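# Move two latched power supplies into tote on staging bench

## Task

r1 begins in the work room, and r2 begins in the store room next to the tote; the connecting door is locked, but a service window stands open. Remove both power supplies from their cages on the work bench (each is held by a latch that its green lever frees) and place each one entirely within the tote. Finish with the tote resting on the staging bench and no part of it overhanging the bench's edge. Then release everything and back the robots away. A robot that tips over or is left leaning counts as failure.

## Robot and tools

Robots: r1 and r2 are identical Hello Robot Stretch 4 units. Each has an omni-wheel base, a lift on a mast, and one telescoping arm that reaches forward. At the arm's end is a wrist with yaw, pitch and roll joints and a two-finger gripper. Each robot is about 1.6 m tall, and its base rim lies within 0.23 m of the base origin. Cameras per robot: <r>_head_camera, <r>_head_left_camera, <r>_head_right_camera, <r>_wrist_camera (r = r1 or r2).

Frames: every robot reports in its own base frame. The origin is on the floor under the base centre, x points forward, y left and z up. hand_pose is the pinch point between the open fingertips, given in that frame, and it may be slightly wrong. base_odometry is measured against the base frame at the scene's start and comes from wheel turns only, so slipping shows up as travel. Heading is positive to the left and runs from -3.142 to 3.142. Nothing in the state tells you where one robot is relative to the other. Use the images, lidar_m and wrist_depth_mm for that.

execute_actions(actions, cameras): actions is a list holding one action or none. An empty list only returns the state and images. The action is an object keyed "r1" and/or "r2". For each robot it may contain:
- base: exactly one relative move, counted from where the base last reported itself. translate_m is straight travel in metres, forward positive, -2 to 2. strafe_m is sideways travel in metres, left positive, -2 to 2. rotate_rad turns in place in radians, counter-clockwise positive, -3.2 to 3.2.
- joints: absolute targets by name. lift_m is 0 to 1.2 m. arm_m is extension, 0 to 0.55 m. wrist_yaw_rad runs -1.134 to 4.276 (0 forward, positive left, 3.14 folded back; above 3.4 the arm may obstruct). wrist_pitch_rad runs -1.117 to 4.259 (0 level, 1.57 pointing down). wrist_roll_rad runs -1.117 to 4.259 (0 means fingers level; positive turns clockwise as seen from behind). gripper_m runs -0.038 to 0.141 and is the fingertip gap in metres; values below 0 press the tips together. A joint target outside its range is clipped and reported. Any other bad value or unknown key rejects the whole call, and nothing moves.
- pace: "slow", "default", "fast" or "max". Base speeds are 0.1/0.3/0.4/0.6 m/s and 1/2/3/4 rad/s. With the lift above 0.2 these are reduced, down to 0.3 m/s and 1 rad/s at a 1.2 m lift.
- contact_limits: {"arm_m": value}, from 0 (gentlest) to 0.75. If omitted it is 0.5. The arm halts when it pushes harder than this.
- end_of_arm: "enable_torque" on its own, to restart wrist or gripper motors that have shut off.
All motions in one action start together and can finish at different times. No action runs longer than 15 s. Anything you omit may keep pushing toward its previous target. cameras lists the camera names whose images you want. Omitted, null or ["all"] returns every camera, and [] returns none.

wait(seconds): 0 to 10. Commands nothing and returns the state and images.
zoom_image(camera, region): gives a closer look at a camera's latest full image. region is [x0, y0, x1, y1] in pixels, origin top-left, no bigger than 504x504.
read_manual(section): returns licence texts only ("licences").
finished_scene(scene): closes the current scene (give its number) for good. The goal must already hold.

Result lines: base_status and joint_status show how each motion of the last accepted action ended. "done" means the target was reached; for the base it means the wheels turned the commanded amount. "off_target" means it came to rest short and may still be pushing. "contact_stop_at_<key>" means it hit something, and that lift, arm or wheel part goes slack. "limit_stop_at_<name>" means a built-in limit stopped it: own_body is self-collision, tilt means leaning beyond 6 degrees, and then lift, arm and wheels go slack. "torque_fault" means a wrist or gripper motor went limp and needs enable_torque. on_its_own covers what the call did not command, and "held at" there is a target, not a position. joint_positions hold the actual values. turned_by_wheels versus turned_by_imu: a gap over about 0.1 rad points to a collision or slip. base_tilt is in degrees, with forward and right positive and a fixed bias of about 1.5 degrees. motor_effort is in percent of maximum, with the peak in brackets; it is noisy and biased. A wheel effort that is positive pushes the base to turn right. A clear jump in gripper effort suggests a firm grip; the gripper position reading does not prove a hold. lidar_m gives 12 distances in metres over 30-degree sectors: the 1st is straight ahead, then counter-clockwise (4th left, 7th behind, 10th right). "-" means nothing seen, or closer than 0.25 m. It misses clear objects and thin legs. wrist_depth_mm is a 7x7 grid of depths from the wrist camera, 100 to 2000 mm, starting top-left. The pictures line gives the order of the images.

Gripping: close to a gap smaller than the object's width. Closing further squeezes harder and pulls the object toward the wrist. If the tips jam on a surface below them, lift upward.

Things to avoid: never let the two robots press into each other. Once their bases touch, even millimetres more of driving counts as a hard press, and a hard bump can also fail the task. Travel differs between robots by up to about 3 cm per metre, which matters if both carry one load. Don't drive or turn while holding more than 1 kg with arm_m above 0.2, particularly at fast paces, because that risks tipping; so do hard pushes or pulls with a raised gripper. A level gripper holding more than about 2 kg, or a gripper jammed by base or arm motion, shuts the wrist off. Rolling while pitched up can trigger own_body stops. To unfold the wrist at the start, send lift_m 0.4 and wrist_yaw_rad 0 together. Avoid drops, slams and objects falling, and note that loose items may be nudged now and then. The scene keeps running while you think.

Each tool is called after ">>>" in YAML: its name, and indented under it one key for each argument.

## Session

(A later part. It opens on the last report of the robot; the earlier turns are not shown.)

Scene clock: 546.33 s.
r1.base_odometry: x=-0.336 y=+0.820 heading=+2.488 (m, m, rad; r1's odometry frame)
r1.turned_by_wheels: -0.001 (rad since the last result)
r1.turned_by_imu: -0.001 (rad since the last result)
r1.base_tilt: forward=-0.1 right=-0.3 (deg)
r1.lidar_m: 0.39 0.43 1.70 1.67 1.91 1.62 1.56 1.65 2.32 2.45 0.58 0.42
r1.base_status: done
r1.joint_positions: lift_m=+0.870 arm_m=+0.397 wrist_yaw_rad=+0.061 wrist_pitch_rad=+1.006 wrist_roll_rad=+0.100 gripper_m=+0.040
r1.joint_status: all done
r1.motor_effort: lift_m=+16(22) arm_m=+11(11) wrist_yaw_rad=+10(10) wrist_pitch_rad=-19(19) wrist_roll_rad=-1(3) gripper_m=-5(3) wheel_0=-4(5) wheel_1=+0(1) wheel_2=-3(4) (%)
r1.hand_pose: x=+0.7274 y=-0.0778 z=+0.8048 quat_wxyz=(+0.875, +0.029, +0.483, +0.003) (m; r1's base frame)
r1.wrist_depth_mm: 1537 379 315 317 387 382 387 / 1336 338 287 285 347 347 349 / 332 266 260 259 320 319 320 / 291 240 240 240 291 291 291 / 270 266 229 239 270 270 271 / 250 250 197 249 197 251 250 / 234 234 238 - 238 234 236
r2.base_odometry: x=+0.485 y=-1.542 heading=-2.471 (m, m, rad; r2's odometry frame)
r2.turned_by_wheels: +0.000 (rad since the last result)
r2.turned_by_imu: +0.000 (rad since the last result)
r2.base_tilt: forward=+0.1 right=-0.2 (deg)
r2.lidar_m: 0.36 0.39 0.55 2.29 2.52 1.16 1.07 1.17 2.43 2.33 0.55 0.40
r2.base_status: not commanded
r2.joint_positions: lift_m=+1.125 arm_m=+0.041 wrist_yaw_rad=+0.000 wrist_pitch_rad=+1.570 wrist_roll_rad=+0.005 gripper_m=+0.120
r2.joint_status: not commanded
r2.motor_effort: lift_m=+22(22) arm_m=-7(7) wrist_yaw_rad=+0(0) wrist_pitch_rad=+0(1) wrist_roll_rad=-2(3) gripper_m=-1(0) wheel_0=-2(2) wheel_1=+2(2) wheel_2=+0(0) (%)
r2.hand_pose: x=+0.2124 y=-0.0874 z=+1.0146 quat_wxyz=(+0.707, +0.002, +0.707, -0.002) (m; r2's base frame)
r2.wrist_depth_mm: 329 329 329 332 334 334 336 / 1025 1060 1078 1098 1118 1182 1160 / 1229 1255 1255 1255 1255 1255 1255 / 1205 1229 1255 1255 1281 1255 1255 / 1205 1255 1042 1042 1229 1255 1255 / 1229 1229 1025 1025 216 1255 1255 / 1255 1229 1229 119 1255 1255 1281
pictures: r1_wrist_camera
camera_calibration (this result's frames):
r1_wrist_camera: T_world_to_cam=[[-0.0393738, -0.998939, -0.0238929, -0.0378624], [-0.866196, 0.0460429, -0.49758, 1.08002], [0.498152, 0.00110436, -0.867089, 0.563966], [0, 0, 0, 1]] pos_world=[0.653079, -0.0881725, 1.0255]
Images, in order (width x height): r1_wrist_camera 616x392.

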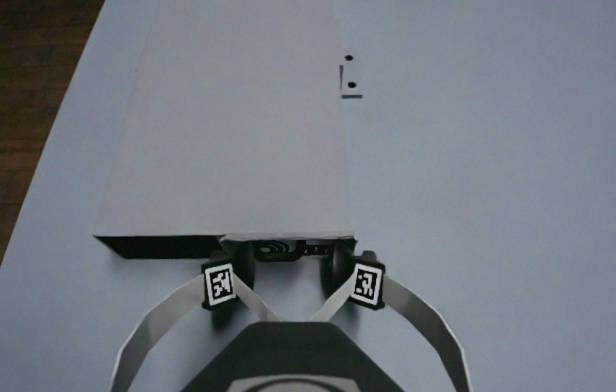

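>>> execute_actions:
  actions:
    - {"r1":{"joints":{"arm_m":0.402,"lift_m":0.865,"gripper_m":0.01},"pace":"slow"}}
  cameras: ["r1_wrist_camera"]

>>> zoom_image:
  camera: "r1_wrist_camera"
  region: [190, 180, 410, 330]

Scene clock: 547.90 s.
r1.base_odometry: x=-0.336 y=+0.820 heading=+2.488 (m, m, rad; r1's odometry frame)
r1.turned_by_wheels: +0.000 (rad since the last result)
r1.turned_by_imu: +0.001 (rad since the last result)
r1.base_tilt: forward=-0.1 right=-0.4 (deg)
r1.lidar_m: 0.37 0.42 1.70 1.67 1.93 1.65 1.55 1.65 2.26 2.43 0.58 0.42
r1.base_status: not commanded
r1.joint_positions: lift_m=+0.865 arm_m=+0.400 wrist_yaw_rad=+0.064 wrist_pitch_rad=+1.007 wrist_roll_rad=+0.100 gripper_m=+0.010
r1.joint_status: all done
r1.motor_effort: lift_m=+18(17) arm_m=+10(14) wrist_yaw_rad=+2(15) wrist_pitch_rad=-22(25) wrist_roll_rad=-2(1) gripper_m=-19(21) wheel_0=+0(4) wheel_1=+1(1) wheel_2=-4(5) (%)
r1.hand_pose: x=+0.7304 y=-0.0774 z=+0.7995 quat_wxyz=(+0.875, +0.028, +0.483, +0.004) (m; r1's base frame)
r1.wrist_depth_mm: 1464 368 306 306 375 373 373 / 1366 327 274 274 336 340 340 / 320 257 251 252 309 309 306 / 283 233 233 233 285 285 285 / 264 259 222 231 263 262 263 / 244 242 188 245 187 244 245 / 229 229 232 - 233 227 229
r2.base_odometry: x=+0.485 y=-1.542 heading=-2.471 (m, m, rad; r2's odometry frame)
r2.turned_by_wheels: +0.000 (rad since the last result)
r2.turned_by_imu: +0.000 (rad since the last result)
r2.base_tilt: forward=+0.1 right=-0.2 (deg)
r2.lidar_m: 0.36 0.40 0.53 2.27 2.51 1.15 1.08 1.16 2.41 2.32 0.55 0.39
r2.base_status: not commanded
r2.joint_positions: lift_m=+1.125 arm_m=+0.041 wrist_yaw_rad=+0.000 wrist_pitch_rad=+1.570 wrist_roll_rad=+0.005 gripper_m=+0.120
r2.joint_status: not commanded
r2.motor_effort: lift_m=+22(22) arm_m=-7(8) wrist_yaw_rad=+0(0) wrist_pitch_rad=-1(1) wrist_roll_rad=-3(1) gripper_m=+0(0) wheel_0=-2(2) wheel_1=+2(2) wheel_2=+0(0) (%)
r2.hand_pose: x=+0.2124 y=-0.0874 z=+1.0146 quat_wxyz=(+0.707, +0.002, +0.707, -0.002) (m; r2's base frame)
r2.wrist_depth_mm: 329 329 330 334 334 334 332 / 1025 1042 1078 1098 1118 1160 1182 / 1255 1255 1255 1229 1281 1255 1281 / 1205 1255 1229 1255 1255 1281 1255 / 1229 1229 1060 1042 1255 1229 1255 / 1229 1229 1025 1042 216 1255 1255 / 1229 1229 1205 119 1229 1281 1255
pictures: r1_wrist_camera
camera_calibration (this result's frames):
r1_wrist_camera: T_world_to_cam=[[-0.0367044, -0.999044, -0.0237664, -0.0395191], [-0.866941, 0.0436622, -0.496494, 1.07946], [0.497057, 0.00238055, -0.867715, 0.559249], [0, 0, 0, 1]] pos_world=[0.656396, -0.0879441, 1.02027]
Images, in order (width x height): r1_wrist_camera 616x392.

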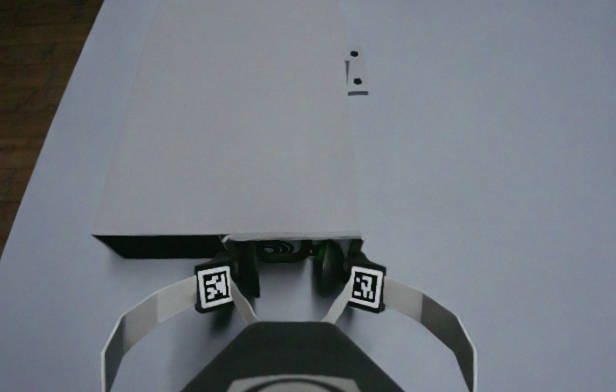

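Region (190, 180, 410, 330) of r1_wrist_camera's 616x392 image, scaled by 2.291; it fills the top 344 rows of this view, and the rest is white.

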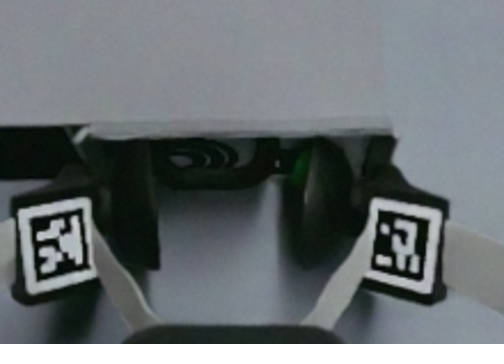

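>>> execute_actions:
  actions:
    - {"r1":{"base":{"strafe_m":0.002},"joints":{"arm_m":0.405,"lift_m":0.858,"gripper_m":-0.02},"pace":"slow"}}
  cameras: ["r1_wrist_camera"]

>>> zoom_image:
  camera: "r1_wrist_camera"
  region: [190, 180, 410, 330]

Scene clock: 549.43 s.
r1.base_odometry: x=-0.337 y=+0.818 heading=+2.488 (m, m, rad; r1's odometry frame)
r1.turned_by_wheels: +0.000 (rad since the last result)
r1.turned_by_imu: +0.000 (rad since the last result)
r1.base_tilt: forward=+0.0 right=-0.4 (deg)
r1.lidar_m: 0.40 0.42 1.68 1.69 1.91 1.64 1.57 1.66 2.31 2.44 0.59 0.43
r1.base_status: done
r1.joint_positions: lift_m=+0.858 arm_m=+0.403 wrist_yaw_rad=+0.063 wrist_pitch_rad=+1.007 wrist_roll_rad=+0.100 gripper_m=-0.019
r1.joint_status: all done
r1.motor_effort: lift_m=+18(18) arm_m=+10(11) wrist_yaw_rad=+3(11) wrist_pitch_rad=-18(27) wrist_roll_rad=-1(0) gripper_m=-26(25) wheel_0=+1(0) wheel_1=+0(6) wheel_2=-4(4) (%)
r1.hand_pose: x=+0.7337 y=-0.0775 z=+0.7926 quat_wxyz=(+0.875, +0.029, +0.483, +0.004) (m; r1's base frame)
r1.wrist_depth_mm: 1464 351 297 297 364 359 366 / 1308 278 267 267 330 330 332 / 309 250 243 244 301 300 301 / 278 224 225 223 277 278 276 / 257 250 214 216 256 256 256 / 236 166 201 235 186 237 237 / 223 222 224 - 225 222 223
r2.base_odometry: x=+0.485 y=-1.542 heading=-2.471 (m, m, rad; r2's odometry frame)
r2.turned_by_wheels: +0.000 (rad since the last result)
r2.turned_by_imu: +0.000 (rad since the last result)
r2.base_tilt: forward=+0.1 right=-0.2 (deg)
r2.lidar_m: 0.37 0.39 0.55 2.28 2.48 1.16 1.09 1.15 2.42 2.33 0.60 0.40
r2.base_status: not commanded
r2.joint_positions: lift_m=+1.125 arm_m=+0.041 wrist_yaw_rad=+0.000 wrist_pitch_rad=+1.570 wrist_roll_rad=+0.005 gripper_m=+0.120
r2.joint_status: not commanded
r2.motor_effort: lift_m=+22(22) arm_m=-7(7) wrist_yaw_rad=+0(0) wrist_pitch_rad=+0(0) wrist_roll_rad=-4(4) gripper_m=-1(1) wheel_0=-2(2) wheel_1=+2(2) wheel_2=+0(0) (%)
r2.hand_pose: x=+0.2124 y=-0.0874 z=+1.0146 quat_wxyz=(+0.707, +0.002, +0.707, -0.002) (m; r2's base frame)
r2.wrist_depth_mm: 325 330 330 332 334 334 336 / 1042 1042 1078 1098 1118 1160 1205 / 1255 1229 1281 1255 1281 1255 1255 / 1255 1229 1229 1255 1229 1255 1255 / 1205 1229 1060 1042 1255 1255 1255 / 1229 1255 1025 1025 215 1281 1255 / 1205 1229 1255 119 1255 1255 1255
pictures: r1_wrist_camera
camera_calibration (this result's frames):
r1_wrist_camera: T_world_to_cam=[[-0.0371654, -0.999025, -0.0238234, -0.0392497], [-0.86651, 0.0440924, -0.497209, 1.07913], [0.497775, 0.00216428, -0.867304, 0.550757], [0, 0, 0, 1]] pos_world=[0.659462, -0.0879847, 1.01329]
Images, in order (width x height): r1_wrist_camera 616x392.

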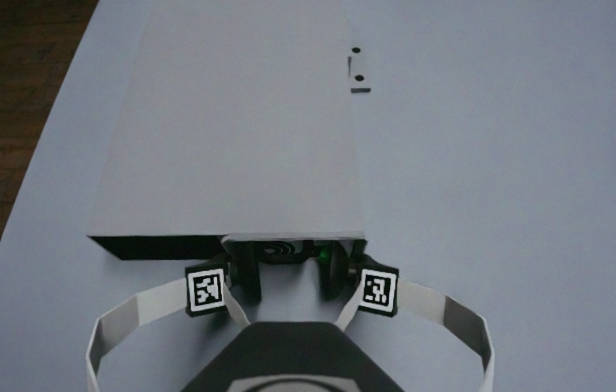

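Region (190, 180, 410, 330) of r1_wrist_camera's 616x392 image, scaled by 2.291; it fills the top 344 rows of this view, and the rest is white.

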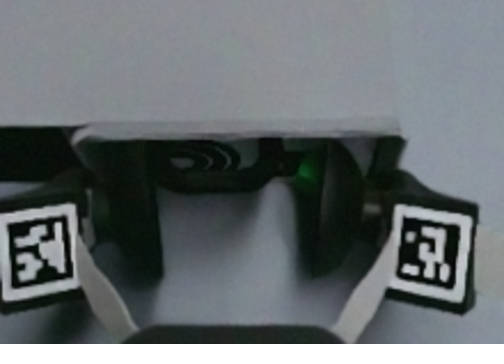

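>>> execute_actions:
  actions:
    - {"r1":{"joints":{"arm_m":0.406,"lift_m":0.854,"gripper_m":-0.038},"pace":"slow"}}
  cameras: []

>>> execute_actions:
  actions:
    - {"r1":{"joints":{"arm_m":0.397},"pace":"slow"}}
  cameras: ["r1_wrist_camera"]

>>> zoom_image:
  camera: "r1_wrist_camera"
  region: [190, 180, 410, 330]

Scene clock: 550.57 s.
r1.base_odometry: x=-0.337 y=+0.818 heading=+2.488 (m, m, rad; r1's odometry frame)
r1.turned_by_wheels: +0.000 (rad since the last result)
r1.turned_by_imu: +0.000 (rad since the last result)
r1.base_tilt: forward=-0.1 right=-0.4 (deg)
r1.lidar_m: 0.39 0.43 1.66 1.66 1.91 1.63 1.57 1.67 2.28 2.44 0.57 0.42
r1.base_status: not commanded
r1.joint_positions: lift_m=+0.854 arm_m=+0.404 wrist_yaw_rad=+0.064 wrist_pitch_rad=+1.005 wrist_roll_rad=+0.100 gripper_m=-0.037
r1.joint_status: all done
r1.motor_effort: lift_m=+19(19) arm_m=+9(12) wrist_yaw_rad=+2(6) wrist_pitch_rad=-14(21) wrist_roll_rad=-1(4) gripper_m=-30(30) wheel_0=+1(1) wheel_1=+0(0) wheel_2=-3(4) (%)
r1.hand_pose: x=+0.7352 y=-0.0774 z=+0.7888 quat_wxyz=(+0.876, +0.028, +0.482, +0.004) (m; r1's base frame)
r1.wrist_depth_mm: 1499 345 290 290 357 357 357 / 1281 273 260 262 322 324 325 / 303 242 238 239 296 294 296 / 273 220 220 220 271 271 272 / 252 248 211 211 252 252 252 / 234 167 196 236 182 229 234 / 219 220 222 - 222 217 219
r2.base_odometry: x=+0.485 y=-1.542 heading=-2.471 (m, m, rad; r2's odometry frame)
r2.turned_by_wheels: +0.000 (rad since the last result)
r2.turned_by_imu: +0.000 (rad since the last result)
r2.base_tilt: forward=+0.0 right=-0.2 (deg)
r2.lidar_m: 0.38 0.40 0.55 2.29 2.49 1.16 1.07 1.17 2.42 2.32 0.58 0.38
r2.base_status: not commanded
r2.joint_positions: lift_m=+1.125 arm_m=+0.041 wrist_yaw_rad=+0.000 wrist_pitch_rad=+1.570 wrist_roll_rad=+0.005 gripper_m=+0.120
r2.joint_status: not commanded
r2.motor_effort: lift_m=+22(22) arm_m=-7(7) wrist_yaw_rad=+0(0) wrist_pitch_rad=-1(0) wrist_roll_rad=-1(3) gripper_m=-1(0) wheel_0=-2(2) wheel_1=+2(2) wheel_2=+0(0) (%)
r2.hand_pose: x=+0.2124 y=-0.0874 z=+1.0146 quat_wxyz=(+0.707, +0.002, +0.707, -0.002) (m; r2's base frame)
r2.wrist_depth_mm: 327 327 330 332 334 336 336 / 1042 1060 1078 1098 1138 1160 1160 / 1229 1229 1229 1255 1281 1281 1281 / 1229 1255 1229 1229 1281 1281 1255 / 1229 1205 1042 1042 1255 1281 1255 / 1255 1229 1025 1025 215 1255 1255 / 1229 1229 1229 119 1255 1255 1255
pictures: none
No camera images: the call's "cameras" was empty. Leave "cameras" out to get every camera's image.

Scene clock: 551.47 s.
r1.base_odometry: x=-0.337 y=+0.818 heading=+2.488 (m, m, rad; r1's odometry frame)
r1.turned_by_wheels: +0.000 (rad since the last result)
r1.turned_by_imu: +0.000 (rad since the last result)
r1.base_tilt: forward=-0.1 right=-0.4 (deg)
r1.lidar_m: 0.40 0.44 1.70 1.65 1.90 1.66 1.58 1.64 2.29 2.41 0.54 0.44
r1.base_status: not commanded
r1.joint_positions: lift_m=+0.854 arm_m=+0.399 wrist_yaw_rad=+0.066 wrist_pitch_rad=+0.999 wrist_roll_rad=+0.100 gripper_m=-0.037
r1.joint_status: all done
r1.motor_effort: lift_m=+19(19) arm_m=-11(10) wrist_yaw_rad=-5(7) wrist_pitch_rad=+3(16) wrist_roll_rad=+0(2) gripper_m=-31(32) wheel_0=+0(1) wheel_1=+0(0) wheel_2=+0(3) (%)
r1.hand_pose: x=+0.7315 y=-0.0769 z=+0.7897 quat_wxyz=(+0.877, +0.028, +0.479, +0.005) (m; r1's base frame)
r1.wrist_depth_mm: 1464 353 296 294 364 362 366 / 1336 281 267 266 330 329 329 / 307 246 242 244 300 300 300 / 274 221 222 223 273 277 276 / 255 251 212 224 254 254 253 / 236 165 194 236 182 232 236 / 221 220 224 - 224 220 220
r2.base_odometry: x=+0.485 y=-1.542 heading=-2.471 (m, m, rad; r2's odometry frame)
r2.turned_by_wheels: +0.000 (rad since the last result)
r2.turned_by_imu: +0.000 (rad since the last result)
r2.base_tilt: forward=+0.1 right=-0.2 (deg)
r2.lidar_m: 0.37 0.39 0.53 2.29 2.49 1.15 1.08 1.18 2.42 2.32 0.58 0.40
r2.base_status: not commanded
r2.joint_positions: lift_m=+1.125 arm_m=+0.041 wrist_yaw_rad=+0.000 wrist_pitch_rad=+1.570 wrist_roll_rad=+0.005 gripper_m=+0.120
r2.joint_status: not commanded
r2.motor_effort: lift_m=+22(22) arm_m=-7(7) wrist_yaw_rad=+0(0) wrist_pitch_rad=-1(1) wrist_roll_rad=-2(2) gripper_m=-1(0) wheel_0=-2(2) wheel_1=+2(2) wheel_2=+0(0) (%)
r2.hand_pose: x=+0.2124 y=-0.0874 z=+1.0146 quat_wxyz=(+0.707, +0.002, +0.707, -0.002) (m; r2's base frame)
r2.wrist_depth_mm: 329 329 330 329 332 336 336 / 1025 1042 1078 1118 1138 1160 1182 / 1229 1255 1255 1255 1255 1255 1281 / 1229 1229 1255 1255 1281 1281 1281 / 1229 1255 1060 1025 1229 1255 1229 / 1205 1255 1025 1025 216 1281 1255 / 1229 1229 1229 119 1255 1255 1255
pictures: r1_wrist_camera
camera_calibration (this result's frames):
r1_wrist_camera: T_world_to_cam=[[-0.0338962, -0.999124, -0.0245591, -0.0406118], [-0.862702, 0.0416564, -0.503994, 1.07819], [0.504576, 0.00410364, -0.863358, 0.541409], [0, 0, 0, 1]] pos_world=[0.655594, -0.0877113, 1.00983]
Images, in order (width x height): r1_wrist_camera 616x392.

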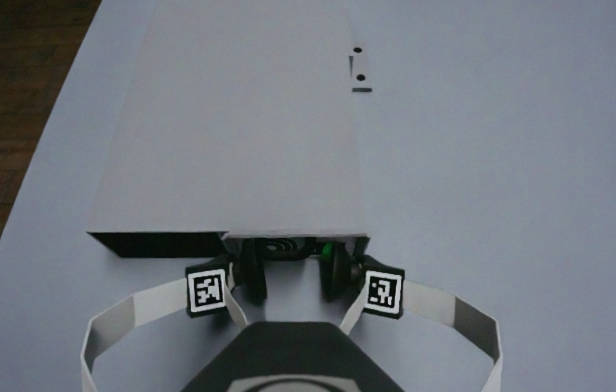

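Region (190, 180, 410, 330) of r1_wrist_camera's 616x392 image, scaled by 2.291; it fills the top 344 rows of this view, and the rest is white.

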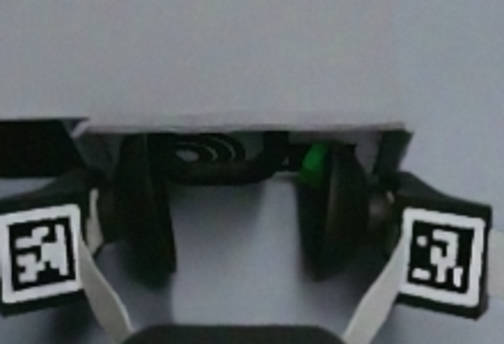

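>>> execute_actions:
  actions:
    - {"r1":{"joints":{"arm_m":0.393,"lift_m":0.853},"pace":"slow"}}
  cameras: ["r1_wrist_camera"]

>>> zoom_image:
  camera: "r1_wrist_camera"
  region: [190, 180, 410, 330]

Scene clock: 552.27 s.
r1.base_odometry: x=-0.337 y=+0.818 heading=+2.489 (m, m, rad; r1's odometry frame)
r1.turned_by_wheels: +0.000 (rad since the last result)
r1.turned_by_imu: +0.000 (rad since the last result)
r1.base_tilt: forward=-0.1 right=-0.4 (deg)
r1.lidar_m: 0.39 0.45 1.70 1.66 1.89 1.61 1.54 1.64 2.28 2.44 0.57 0.43
r1.base_status: not commanded
r1.joint_positions: lift_m=+0.853 arm_m=+0.395 wrist_yaw_rad=+0.067 wrist_pitch_rad=+0.999 wrist_roll_rad=+0.100 gripper_m=-0.037
r1.joint_status: all done
r1.motor_effort: lift_m=+19(18) arm_m=-11(14) wrist_yaw_rad=-9(9) wrist_pitch_rad=+1(11) wrist_roll_rad=-1(1) gripper_m=-26(30) wheel_0=+1(1) wheel_1=+0(1) wheel_2=+2(2) (%)
r1.hand_pose: x=+0.7274 y=-0.0767 z=+0.7887 quat_wxyz=(+0.877, +0.028, +0.480, +0.006) (m; r1's base frame)
r1.wrist_depth_mm: 1499 357 296 294 364 362 362 / 1336 277 264 265 325 327 329 / 307 246 241 241 297 298 298 / 274 223 221 222 273 271 271 / 254 251 234 213 249 253 251 / 236 162 181 229 182 235 234 / 220 218 224 - 222 216 218
r2.base_odometry: x=+0.485 y=-1.542 heading=-2.471 (m, m, rad; r2's odometry frame)
r2.turned_by_wheels: +0.000 (rad since the last result)
r2.turned_by_imu: +0.000 (rad since the last result)
r2.base_tilt: forward=+0.1 right=-0.2 (deg)
r2.lidar_m: 0.38 0.39 0.52 2.30 2.49 1.14 1.08 1.16 2.45 2.33 0.56 0.42
r2.base_status: not commanded
r2.joint_positions: lift_m=+1.125 arm_m=+0.041 wrist_yaw_rad=+0.000 wrist_pitch_rad=+1.570 wrist_roll_rad=+0.005 gripper_m=+0.120
r2.joint_status: not commanded
r2.motor_effort: lift_m=+22(22) arm_m=-7(7) wrist_yaw_rad=+0(0) wrist_pitch_rad=+0(0) wrist_roll_rad=-3(2) gripper_m=-1(1) wheel_0=-2(2) wheel_1=+2(2) wheel_2=+0(0) (%)
r2.hand_pose: x=+0.2124 y=-0.0874 z=+1.0146 quat_wxyz=(+0.707, +0.002, +0.707, -0.002) (m; r2's base frame)
r2.wrist_depth_mm: 327 329 330 332 332 334 336 / 1042 1042 1060 1098 1138 1160 1182 / 1255 1255 1255 1255 1255 1255 1281 / 1229 1229 1229 1229 1229 1255 1281 / 1229 1229 1060 1025 1281 1255 1255 / 1229 1255 1025 1025 216 1255 1255 / 1229 1229 1229 119 1255 1229 1229
pictures: r1_wrist_camera
camera_calibration (this result's frames):
r1_wrist_camera: T_world_to_cam=[[-0.0328222, -0.999157, -0.0246499, -0.0412866], [-0.862958, 0.0407729, -0.503627, 1.07394], [0.504208, 0.00474164, -0.863569, 0.543068], [0, 0, 0, 1]] pos_world=[0.651593, -0.0876147, 1.00883]
Images, in order (width x height): r1_wrist_camera 616x392.

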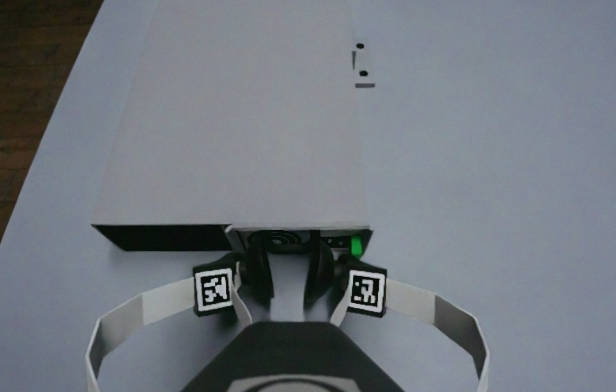

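Region (190, 180, 410, 330) of r1_wrist_camera's 616x392 image, scaled by 2.291; it fills the top 344 rows of this view, and the rest is white.

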